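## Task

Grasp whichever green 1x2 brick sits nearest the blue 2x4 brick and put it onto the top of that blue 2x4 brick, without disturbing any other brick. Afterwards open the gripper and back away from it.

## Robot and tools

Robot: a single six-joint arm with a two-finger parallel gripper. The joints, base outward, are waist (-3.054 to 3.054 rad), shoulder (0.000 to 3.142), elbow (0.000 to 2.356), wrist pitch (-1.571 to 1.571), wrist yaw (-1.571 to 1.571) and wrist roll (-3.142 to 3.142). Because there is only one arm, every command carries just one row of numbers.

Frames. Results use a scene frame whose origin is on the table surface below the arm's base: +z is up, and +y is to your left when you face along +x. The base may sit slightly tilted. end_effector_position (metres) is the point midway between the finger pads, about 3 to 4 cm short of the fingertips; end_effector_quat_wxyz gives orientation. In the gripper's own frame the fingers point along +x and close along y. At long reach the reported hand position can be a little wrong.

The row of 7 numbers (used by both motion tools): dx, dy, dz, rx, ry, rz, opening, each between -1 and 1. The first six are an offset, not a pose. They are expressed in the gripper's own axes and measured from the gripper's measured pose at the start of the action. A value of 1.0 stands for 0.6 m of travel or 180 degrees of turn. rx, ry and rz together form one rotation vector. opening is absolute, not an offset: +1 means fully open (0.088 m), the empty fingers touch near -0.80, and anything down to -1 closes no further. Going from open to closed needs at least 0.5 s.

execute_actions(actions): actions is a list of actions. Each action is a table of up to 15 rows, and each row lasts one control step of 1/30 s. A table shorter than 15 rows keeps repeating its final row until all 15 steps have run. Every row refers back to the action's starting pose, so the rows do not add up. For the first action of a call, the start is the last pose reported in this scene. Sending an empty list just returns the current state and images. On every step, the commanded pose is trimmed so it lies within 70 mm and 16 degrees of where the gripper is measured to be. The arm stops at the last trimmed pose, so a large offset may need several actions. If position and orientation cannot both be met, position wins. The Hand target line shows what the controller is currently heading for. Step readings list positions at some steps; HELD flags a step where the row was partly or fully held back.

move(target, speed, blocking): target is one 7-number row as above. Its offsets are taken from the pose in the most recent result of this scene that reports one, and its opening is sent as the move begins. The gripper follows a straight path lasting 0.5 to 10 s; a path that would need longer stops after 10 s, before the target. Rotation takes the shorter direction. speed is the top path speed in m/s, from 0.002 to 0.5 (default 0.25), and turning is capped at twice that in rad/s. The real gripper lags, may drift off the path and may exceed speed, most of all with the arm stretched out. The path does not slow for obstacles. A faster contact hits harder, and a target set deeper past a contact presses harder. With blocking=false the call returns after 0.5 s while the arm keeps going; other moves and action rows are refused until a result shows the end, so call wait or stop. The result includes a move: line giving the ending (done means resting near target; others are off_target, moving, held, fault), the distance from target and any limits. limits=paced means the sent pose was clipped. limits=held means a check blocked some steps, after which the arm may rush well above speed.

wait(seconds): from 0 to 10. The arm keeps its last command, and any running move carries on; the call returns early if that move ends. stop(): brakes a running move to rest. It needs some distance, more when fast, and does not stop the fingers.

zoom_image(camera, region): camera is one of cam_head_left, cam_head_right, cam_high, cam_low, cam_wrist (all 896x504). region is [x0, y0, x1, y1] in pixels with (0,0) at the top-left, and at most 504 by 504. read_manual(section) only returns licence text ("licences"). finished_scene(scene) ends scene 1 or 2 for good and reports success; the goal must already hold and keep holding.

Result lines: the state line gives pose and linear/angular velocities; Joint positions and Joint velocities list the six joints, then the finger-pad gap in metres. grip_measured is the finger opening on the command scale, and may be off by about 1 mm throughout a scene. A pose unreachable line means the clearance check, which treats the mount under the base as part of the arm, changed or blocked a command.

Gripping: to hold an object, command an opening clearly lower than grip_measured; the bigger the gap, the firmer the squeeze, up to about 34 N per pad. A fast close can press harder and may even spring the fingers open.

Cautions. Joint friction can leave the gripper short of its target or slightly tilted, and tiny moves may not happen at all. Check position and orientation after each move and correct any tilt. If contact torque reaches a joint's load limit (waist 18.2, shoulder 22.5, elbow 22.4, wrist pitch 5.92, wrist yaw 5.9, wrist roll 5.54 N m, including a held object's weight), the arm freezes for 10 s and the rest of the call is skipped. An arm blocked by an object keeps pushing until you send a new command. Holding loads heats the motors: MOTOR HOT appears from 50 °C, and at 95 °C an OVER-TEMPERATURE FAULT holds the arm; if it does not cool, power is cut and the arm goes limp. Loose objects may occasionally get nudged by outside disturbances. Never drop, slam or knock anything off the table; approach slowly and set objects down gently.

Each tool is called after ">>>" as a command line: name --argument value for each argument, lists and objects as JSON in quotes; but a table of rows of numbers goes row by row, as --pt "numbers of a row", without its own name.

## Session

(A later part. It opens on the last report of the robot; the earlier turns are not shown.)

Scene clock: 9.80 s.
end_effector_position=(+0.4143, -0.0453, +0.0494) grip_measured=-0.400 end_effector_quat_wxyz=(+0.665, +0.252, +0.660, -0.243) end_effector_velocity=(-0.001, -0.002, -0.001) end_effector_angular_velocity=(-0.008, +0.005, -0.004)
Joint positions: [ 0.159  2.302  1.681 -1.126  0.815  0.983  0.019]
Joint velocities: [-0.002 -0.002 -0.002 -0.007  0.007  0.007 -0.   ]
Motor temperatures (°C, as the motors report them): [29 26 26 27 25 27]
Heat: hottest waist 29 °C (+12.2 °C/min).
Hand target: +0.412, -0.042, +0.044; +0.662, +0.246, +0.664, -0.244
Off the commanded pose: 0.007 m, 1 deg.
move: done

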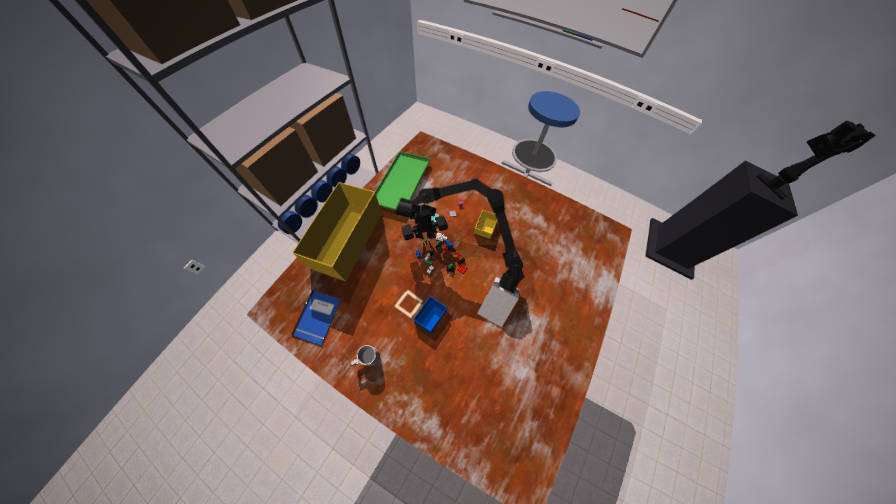

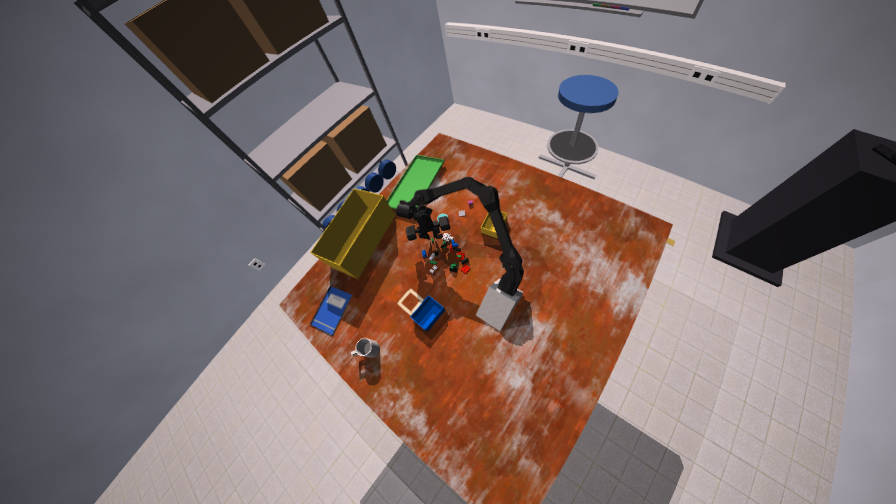

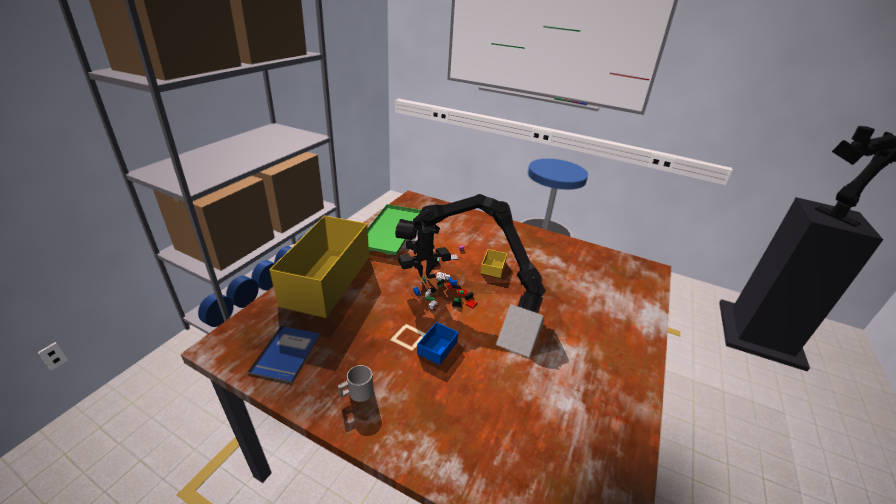

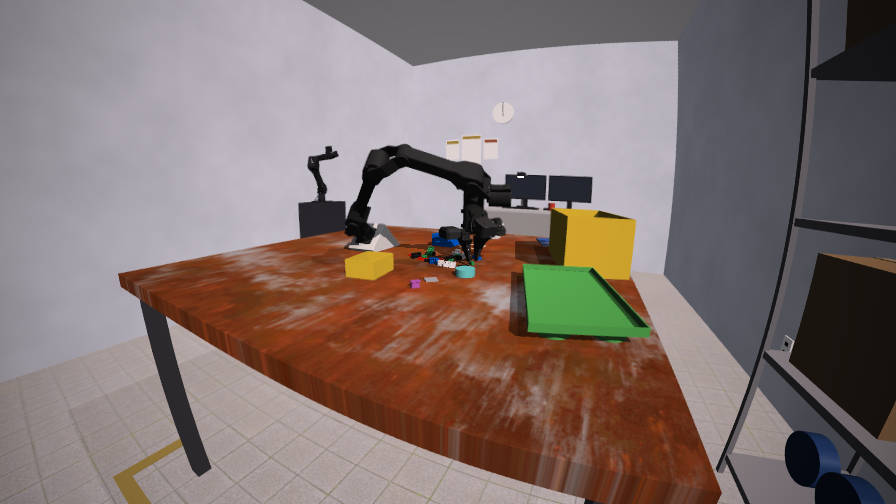

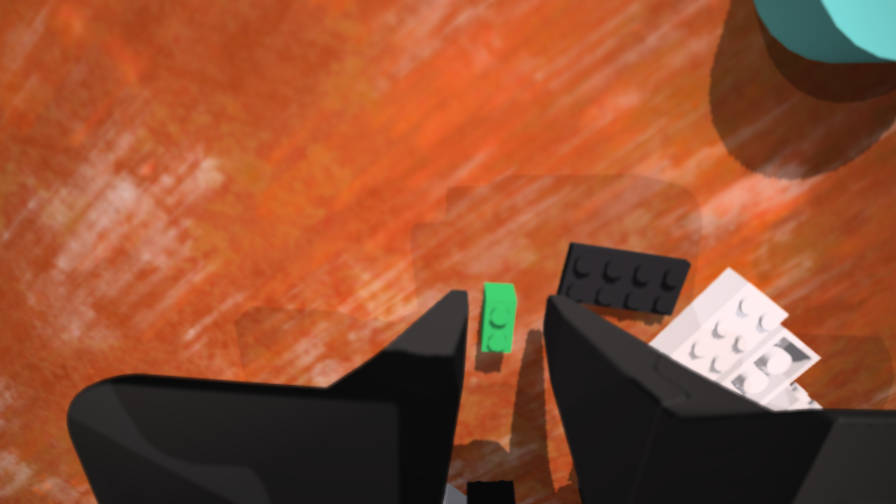

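>>> move --target '[0.026,0.005,-0.012,0,0,0,-0.45]' --speed 0.04

>>> zoom_image --camera "cam_wrist" --region '[300, 150, 700, 450]'

Scene clock: 10.60 s.
end_effector_position=(+0.4131, -0.0390, +0.0381) grip_measured=-0.450 end_effector_quat_wxyz=(+0.666, +0.257, +0.656, -0.243) end_effector_velocity=(-0.000, -0.001, -0.001) end_effector_angular_velocity=(-0.007, -0.002, +0.018)
Joint positions: [ 0.149  2.303  1.631 -1.052  0.815  0.967  0.017]
Joint velocities: [-0.002 -0.002 -0.007  0.007  0.007 -0.022 -0.   ]
Motor temperatures (°C, as the motors report them): [29 26 26 27 25 27]
Heat: hottest waist 29 °C (+11.3 °C/min).
Hand target: +0.411, -0.038, +0.034; +0.665, +0.252, +0.660, -0.243
Off the commanded pose: 0.005 m, 1 deg.
move: done

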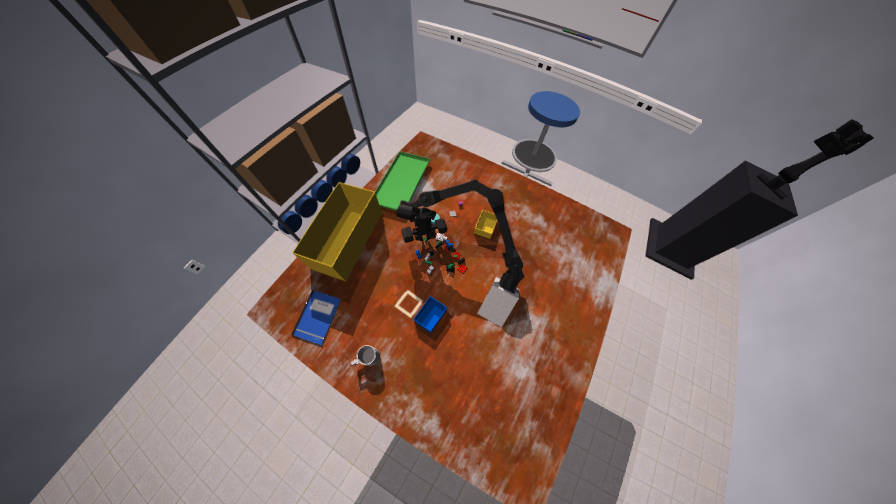

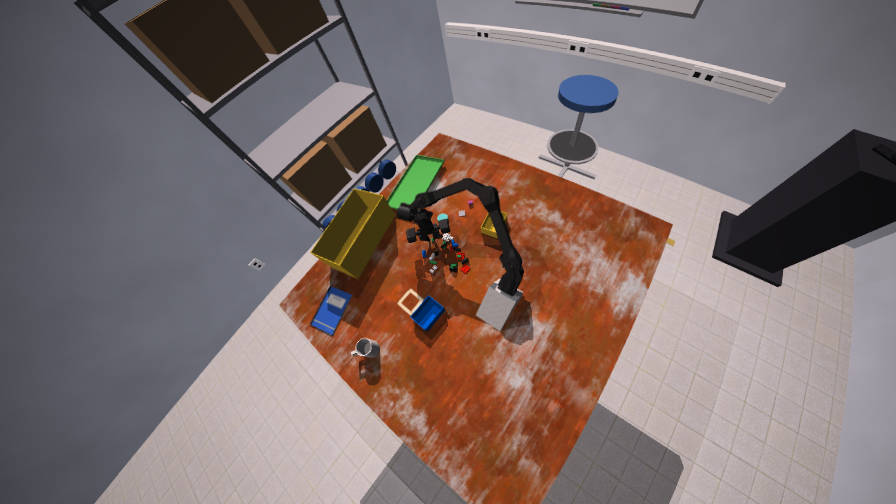

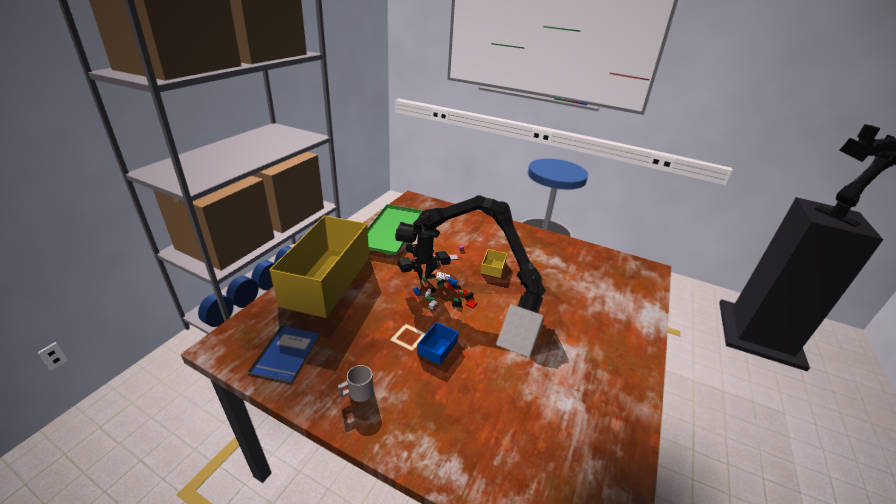

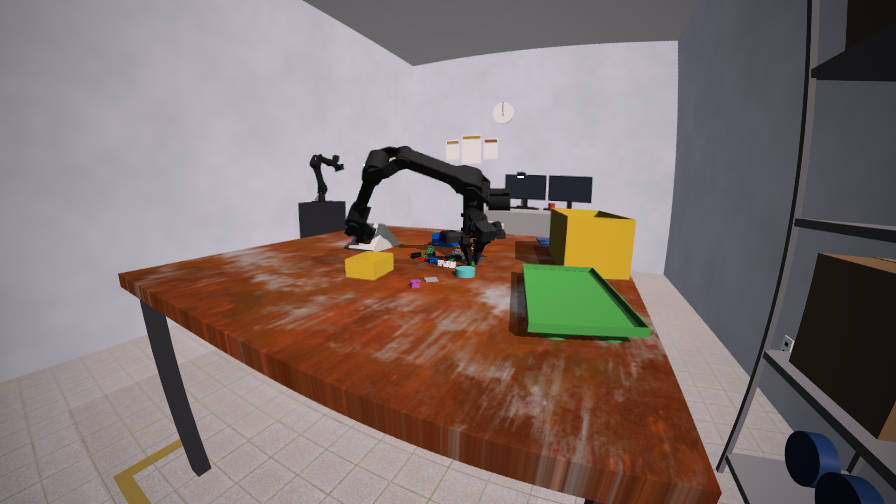

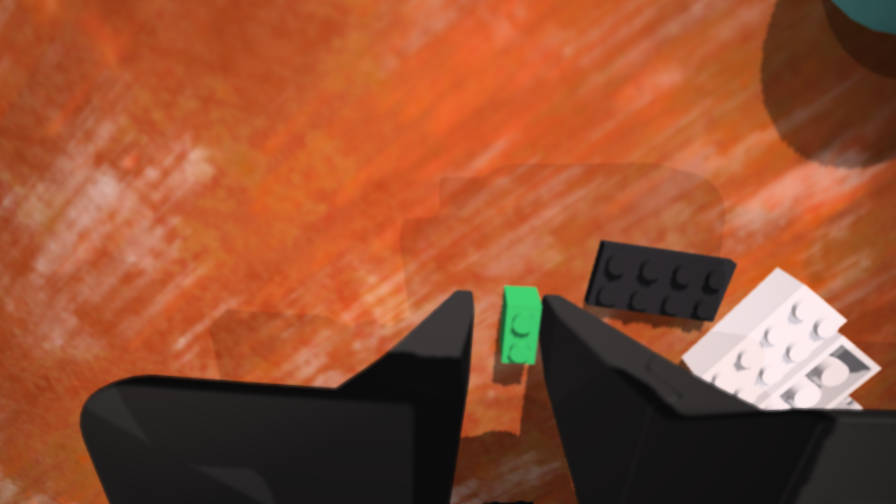

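Region (300, 150, 700, 450) of cam_wrist's 896x504 image, scaled by 1.260, with more detail than that image has; it fills the top 378 rows of this view, and the rest is white.

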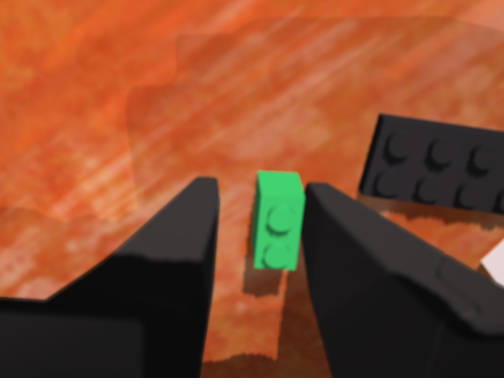

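>>> execute_actions --actions '[[[0,0,0,0,0,0,-0.55],[0,0,0,0,0,0,-0.58],[0,0,0,0,0,0,-0.61],[0,0,0,0,0,0,-0.64],[0,0,0,0,0,0,-0.67],[0,0,0,0,0,0,-0.7],[0,0,0,0,0,0,-0.73],[0,0,0,0,0,0,-0.76]],[[0,0,0,0,0,0,-0.76]]]'

>>> zoom_image --camera "cam_wrist" --region '[300, 150, 700, 450]'

Scene clock: 11.70 s.
end_effector_position=(+0.4129, -0.0395, +0.0382) grip_measured=-0.670 end_effector_quat_wxyz=(+0.667, +0.255, +0.656, -0.243) end_effector_velocity=(-0.004, -0.002, +0.001) end_effector_angular_velocity=(+0.004, +0.015, +0.018)
Joint positions: [ 0.15   2.302  1.631 -1.053  0.819  0.966  0.006]
Joint velocities: [-0.002 -0.007 -0.002 -0.022 -0.007 -0.007 -0.   ]
Motor temperatures (°C, as the motors report them): [30 26 26 27 25 27]
Heat: hottest waist 30 °C (+15.4 °C/min).
Hand target: +0.413, -0.039, +0.038; +0.667, +0.255, +0.656, -0.243
Off the commanded pose: 0.000 m, 0 deg.
Step readings (end_effector_position; steps 1 to 15: 1st action; 16 to 30: 2nd action):
0: (+0.4130, -0.0390, +0.0380)
1: (+0.4130, -0.0390, +0.0380)
2: (+0.4129, -0.0391, +0.0381)
4: (+0.4128, -0.0393, +0.0381)
8: (+0.4129, -0.0394, +0.0381)
15: (+0.4129, -0.0394, +0.0381)
16: (+0.4129, -0.0394, +0.0381)
17: (+0.4129, -0.0394, +0.0381)
19: (+0.4129, -0.0394, +0.0381)
23: (+0.4129, -0.0394, +0.0381)
30: end_effector_position above

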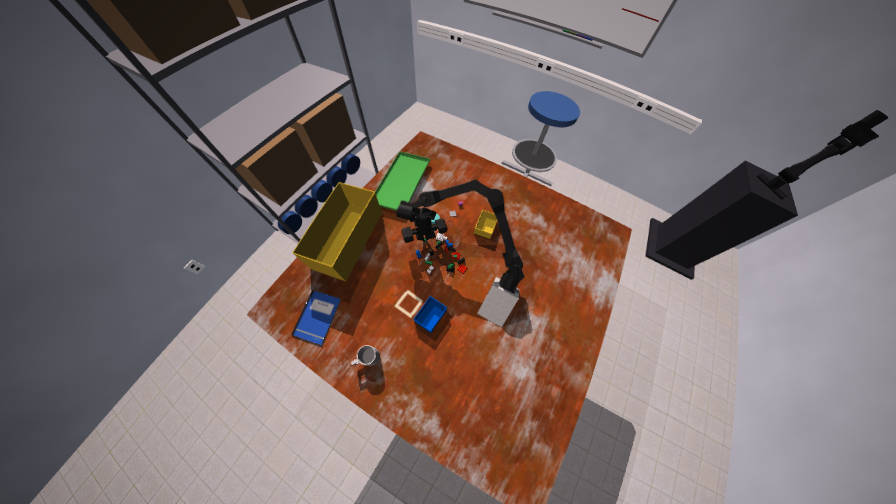

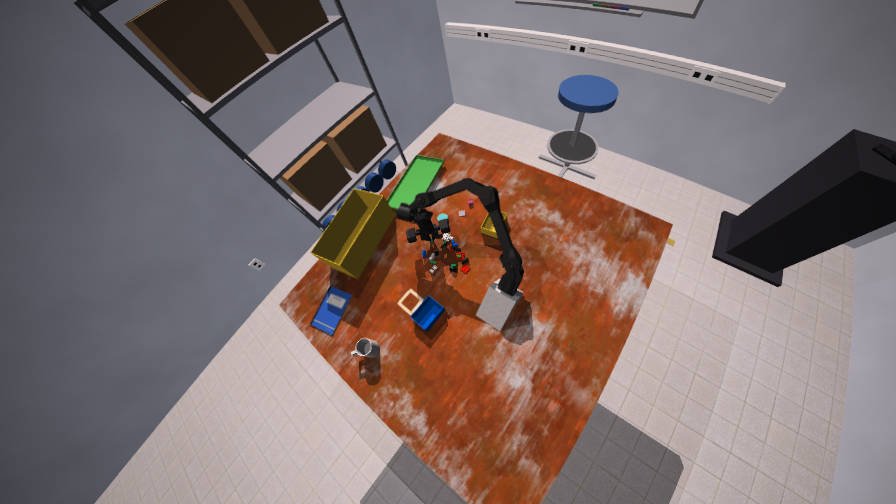

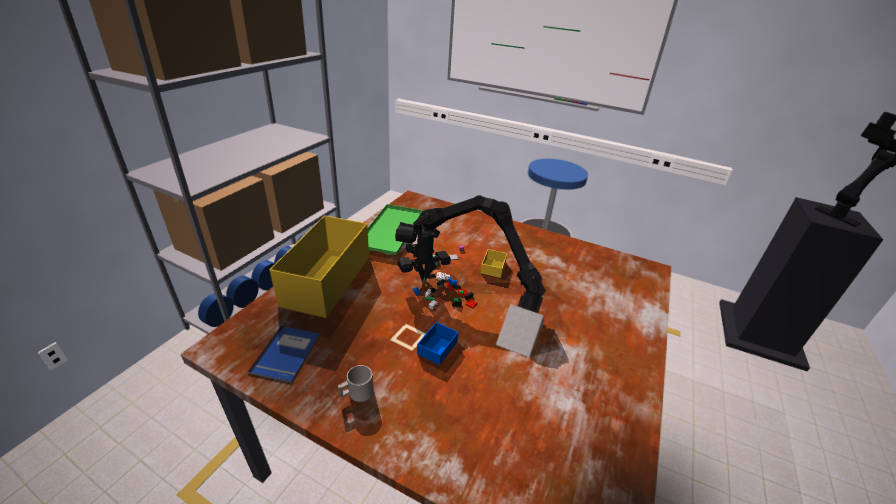

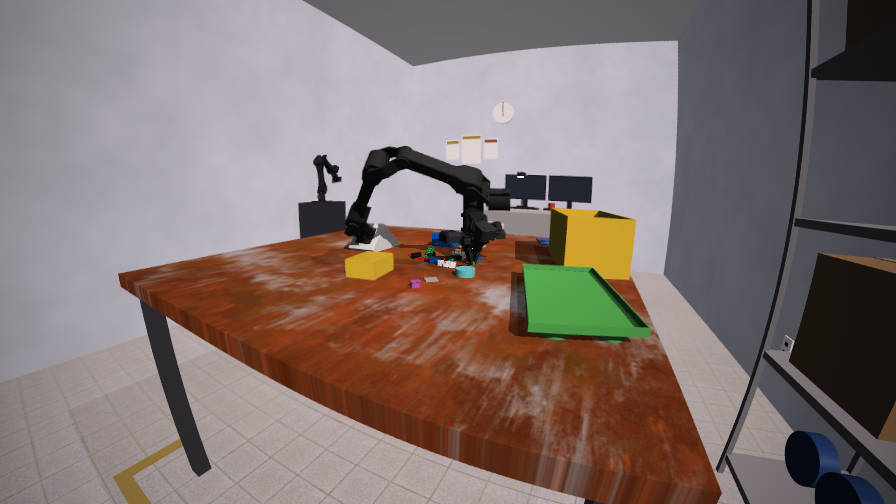

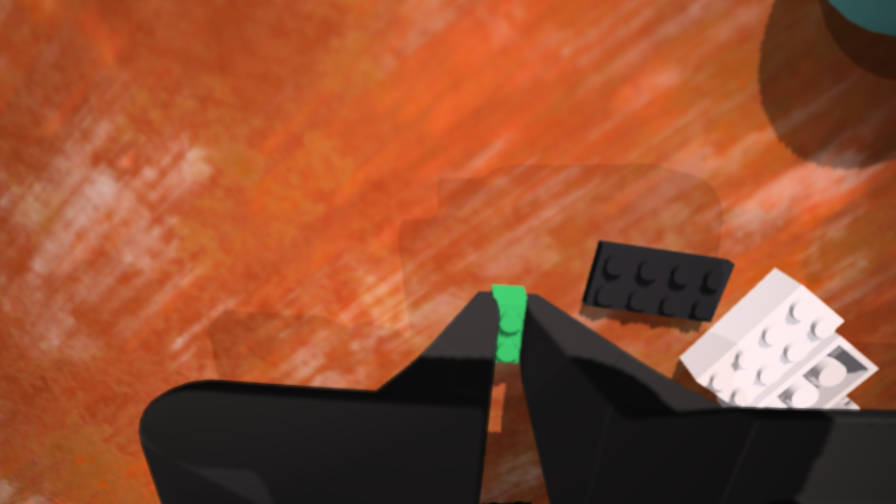

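Region (300, 150, 700, 450) of cam_wrist's 896x504 image, scaled by 1.260, with more detail than that image has; it fills the top 378 rows of this view, and the rest is white.

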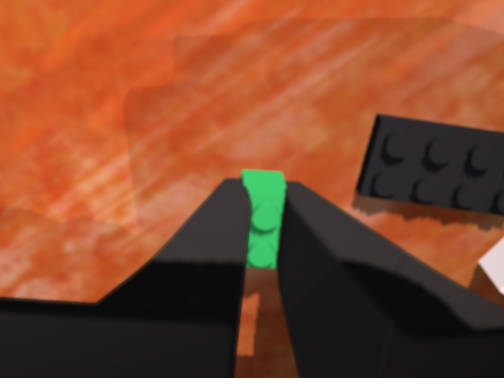

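>>> move --target '[-0.06,0,0,0,0,0,-0.76]' --speed 0.1

>>> move --target '[-0.01,0.073,-0.09,0,0,0,-0.76]' --speed 0.12

Scene clock: 12.83 s.
end_effector_position=(+0.4109, -0.0389, +0.0721) grip_measured=-0.670 end_effector_quat_wxyz=(+0.668, +0.250, +0.658, -0.242) end_effector_velocity=(-0.004, +0.000, +0.000) end_effector_angular_velocity=(+0.016, +0.020, +0.018)
Joint positions: [ 0.212  2.302  1.72  -1.213  0.811  1.05   0.006]
Joint velocities: [-0.002 -0.002  0.002 -0.022 -0.022 -0.007 -0.   ]
Motor temperatures (°C, as the motors report them): [30 27 26 27 25 27]
Heat: hottest waist 30 °C (+14.0 °C/min).
Hand target: +0.412, -0.040, +0.074; +0.667, +0.255, +0.656, -0.243
Off the commanded pose: 0.003 m, 1 deg.
move: done

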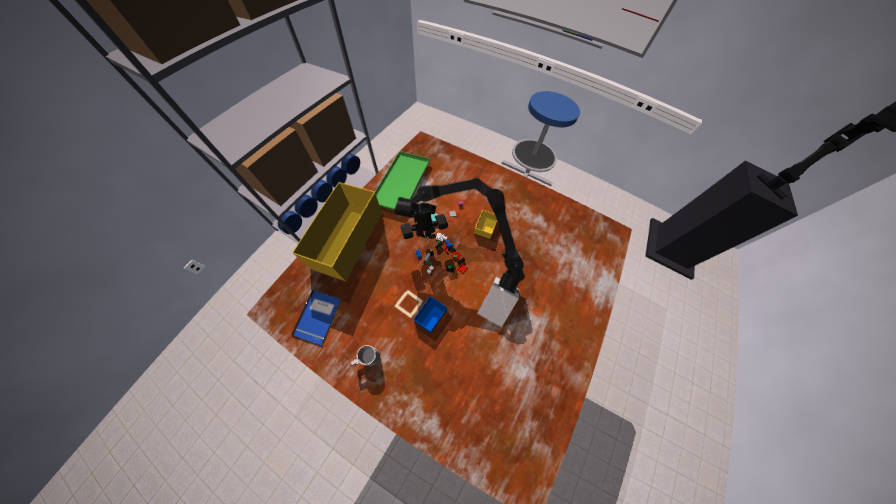

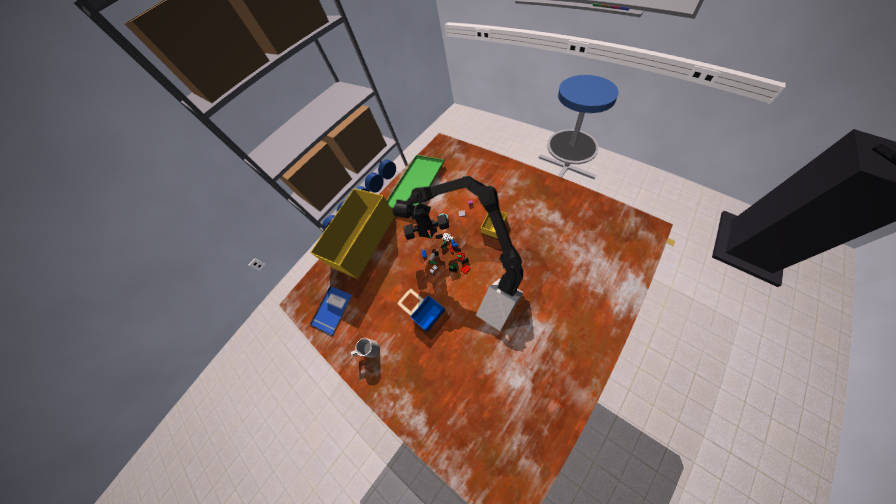

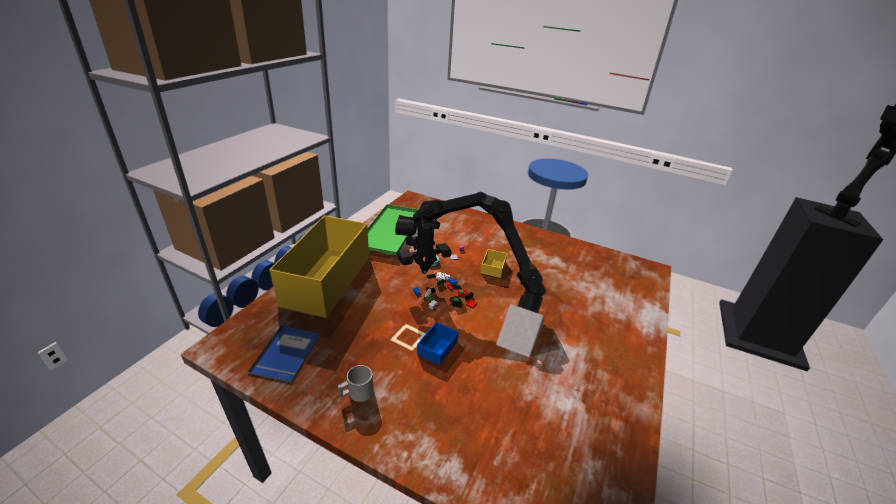

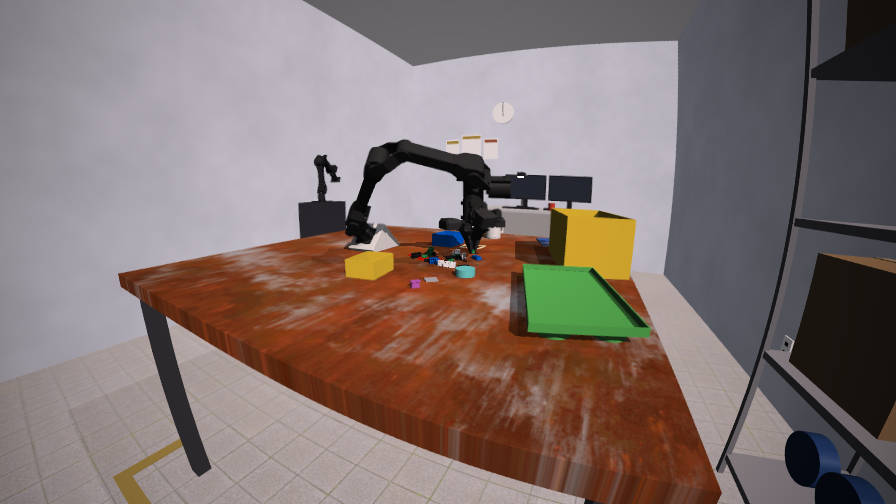

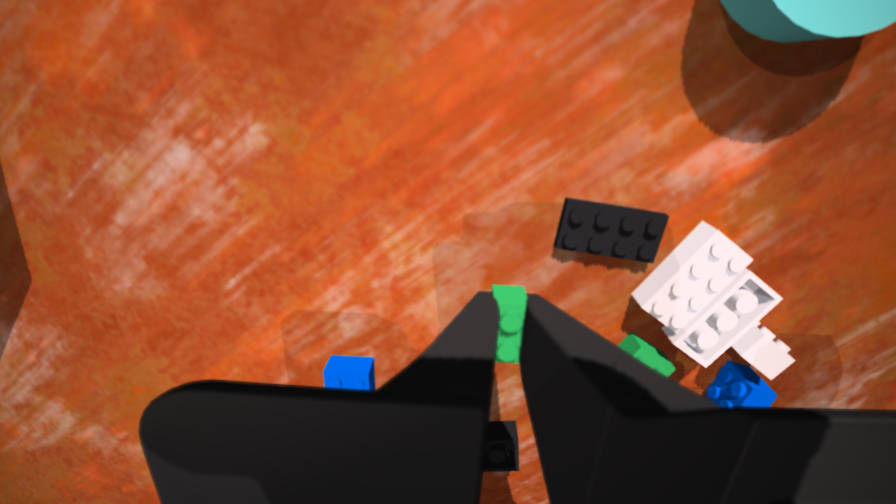

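Scene clock: 13.80 s.
end_effector_position=(+0.3989, +0.0268, +0.0814) grip_measured=-0.670 end_effector_quat_wxyz=(+0.671, +0.252, +0.655, -0.241) end_effector_velocity=(+0.003, -0.001, +0.002) end_effector_angular_velocity=(+0.009, +0.001, -0.014)
Joint positions: [ 0.336  2.412  1.725 -1.219  0.78   1.213  0.006]
Joint velocities: [-0.002  0.002  0.017 -0.007 -0.007  0.007 -0.   ]
Motor temperatures (°C, as the motors report them): [30 27 26 27 25 27]
Heat: hottest waist 30 °C (+13.0 °C/min).
Hand target: +0.399, +0.030, +0.079; +0.668, +0.250, +0.657, -0.242
Off the commanded pose: 0.004 m, 1 deg.
move: done

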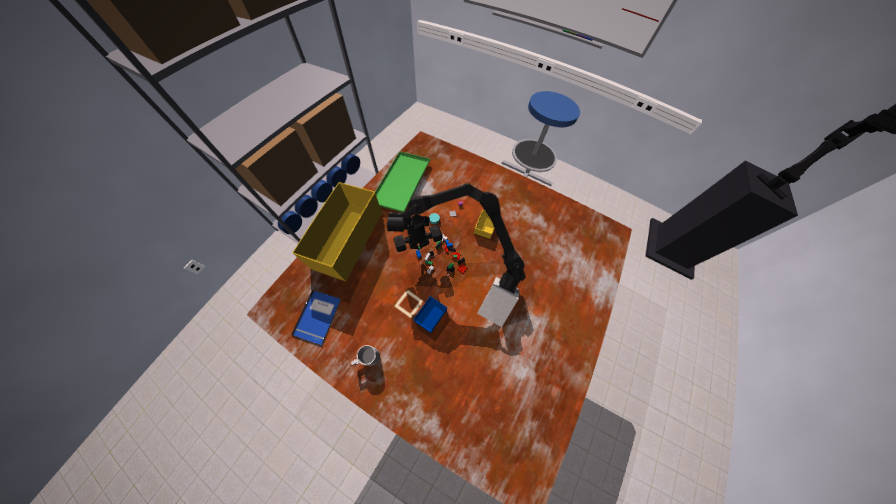

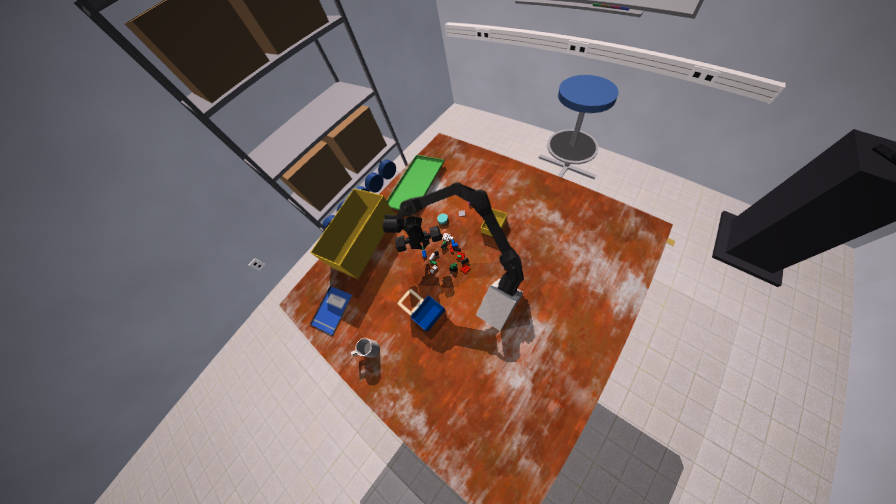

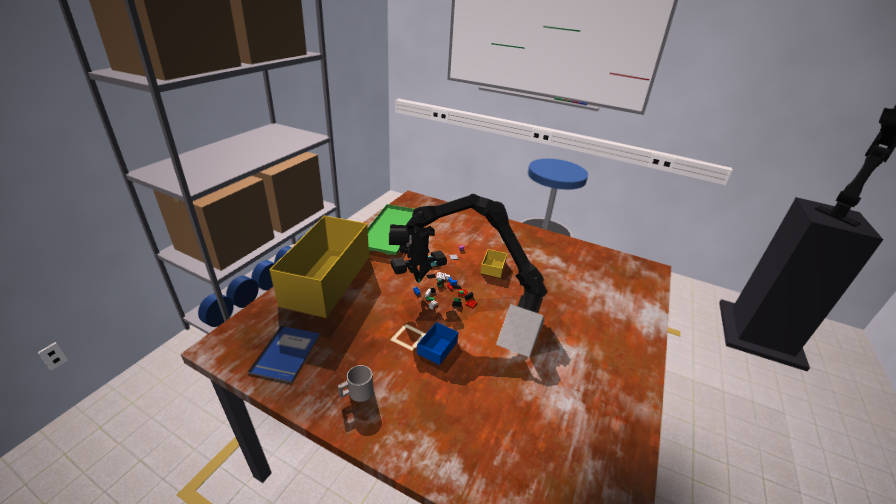

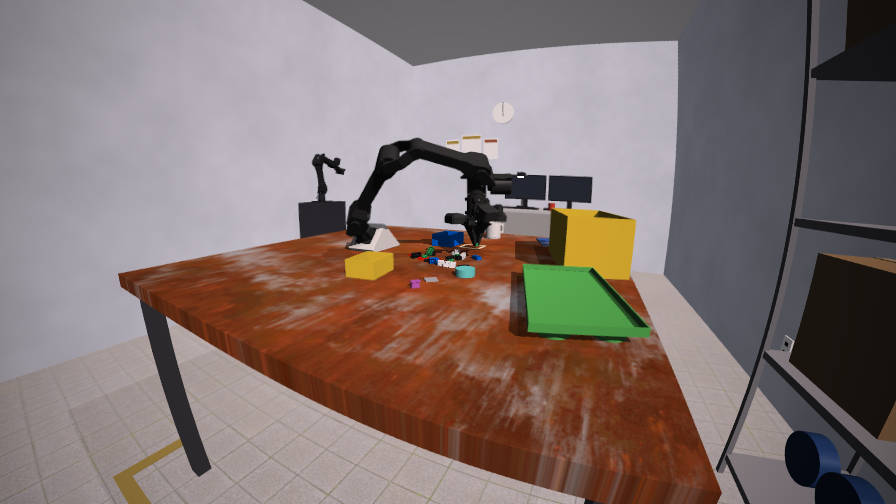

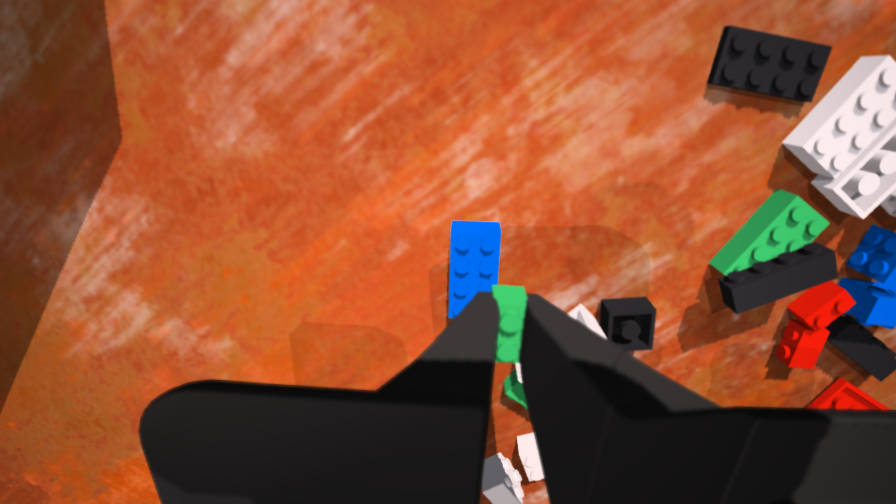

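>>> move --target '[0.04,0.008,-0.01,0,0,0,-0.76]' --speed 0.06

>>> zoom_image --camera "cam_wrist" --region '[350, 150, 650, 400]'

Scene clock: 14.70 s.
end_effector_position=(+0.4009, +0.0321, +0.0637) grip_measured=-0.670 end_effector_quat_wxyz=(+0.672, +0.261, +0.650, -0.242) end_effector_velocity=(+0.000, +0.000, -0.000) end_effector_angular_velocity=(+0.009, +0.000, +0.001)
Joint positions: [ 0.312  2.415  1.669 -1.115  0.785  1.181  0.006]
Joint velocities: [-0.002 -0.002 -0.002  0.007 -0.007 -0.007 -0.   ]
Motor temperatures (°C, as the motors report them): [30 27 26 27 25 27]
Heat: hottest waist 30 °C (+12.2 °C/min).
Hand target: +0.398, +0.035, +0.058; +0.671, +0.252, +0.655, -0.241
Off the commanded pose: 0.007 m, 1 deg.
move: done

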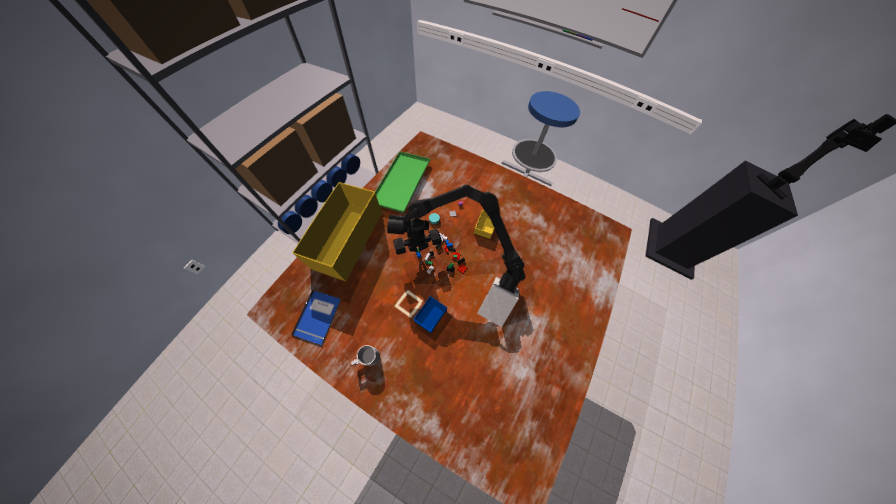

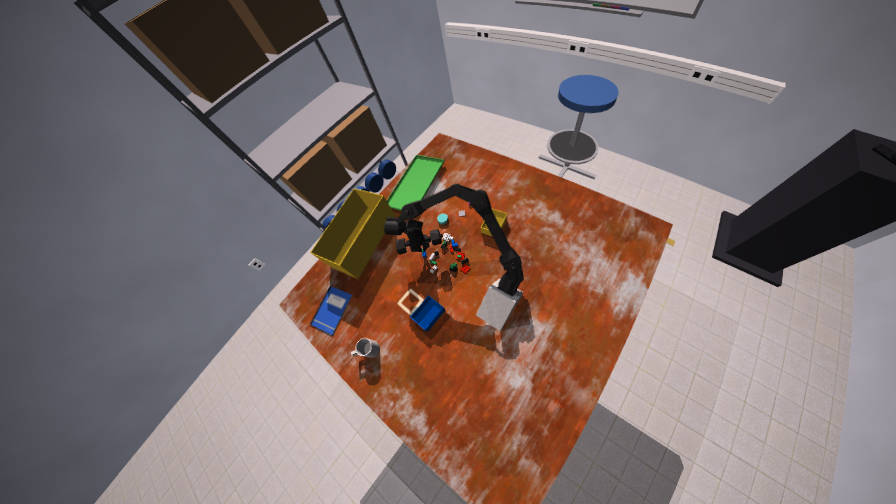

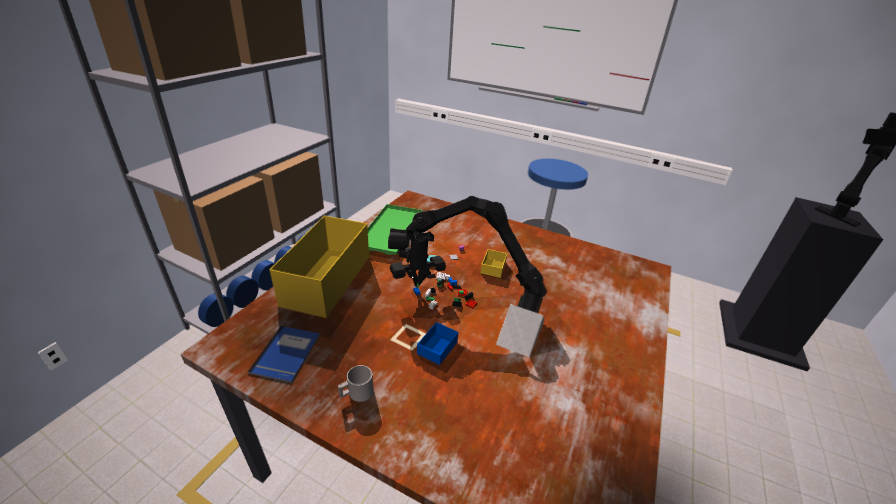

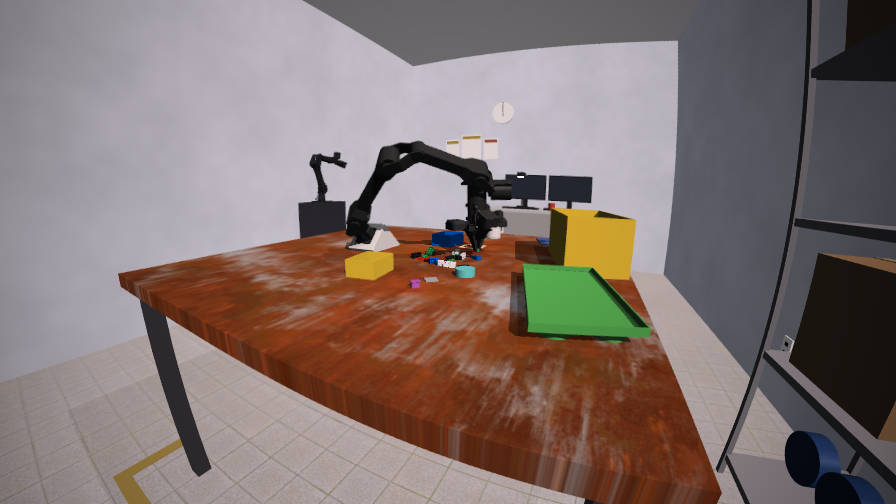

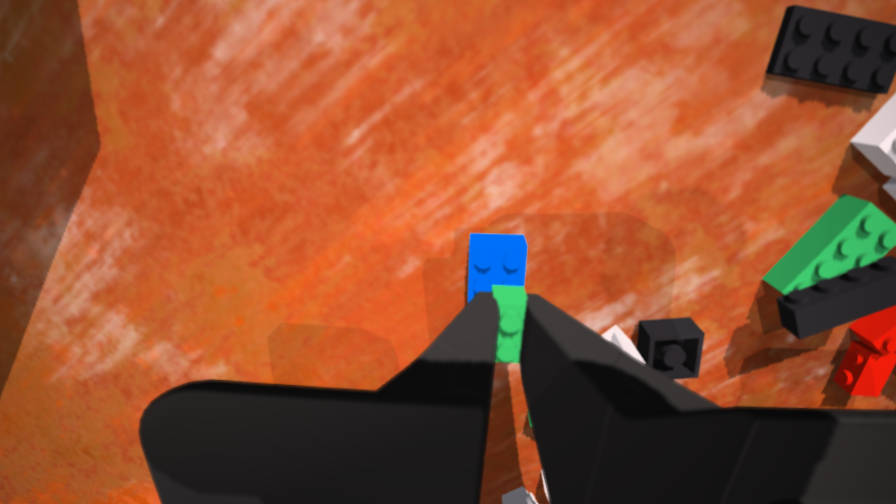

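Region (350, 150, 650, 400) of cam_wrist's 896x504 image, scaled by 1.680, with more detail than that image has.

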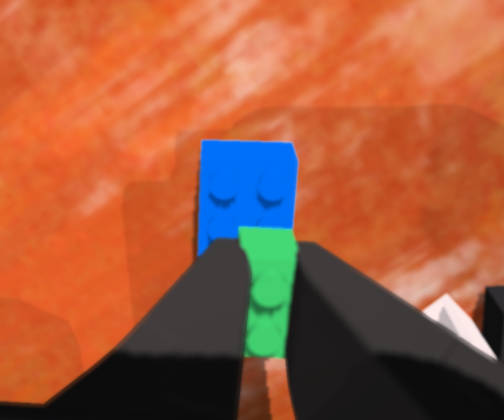

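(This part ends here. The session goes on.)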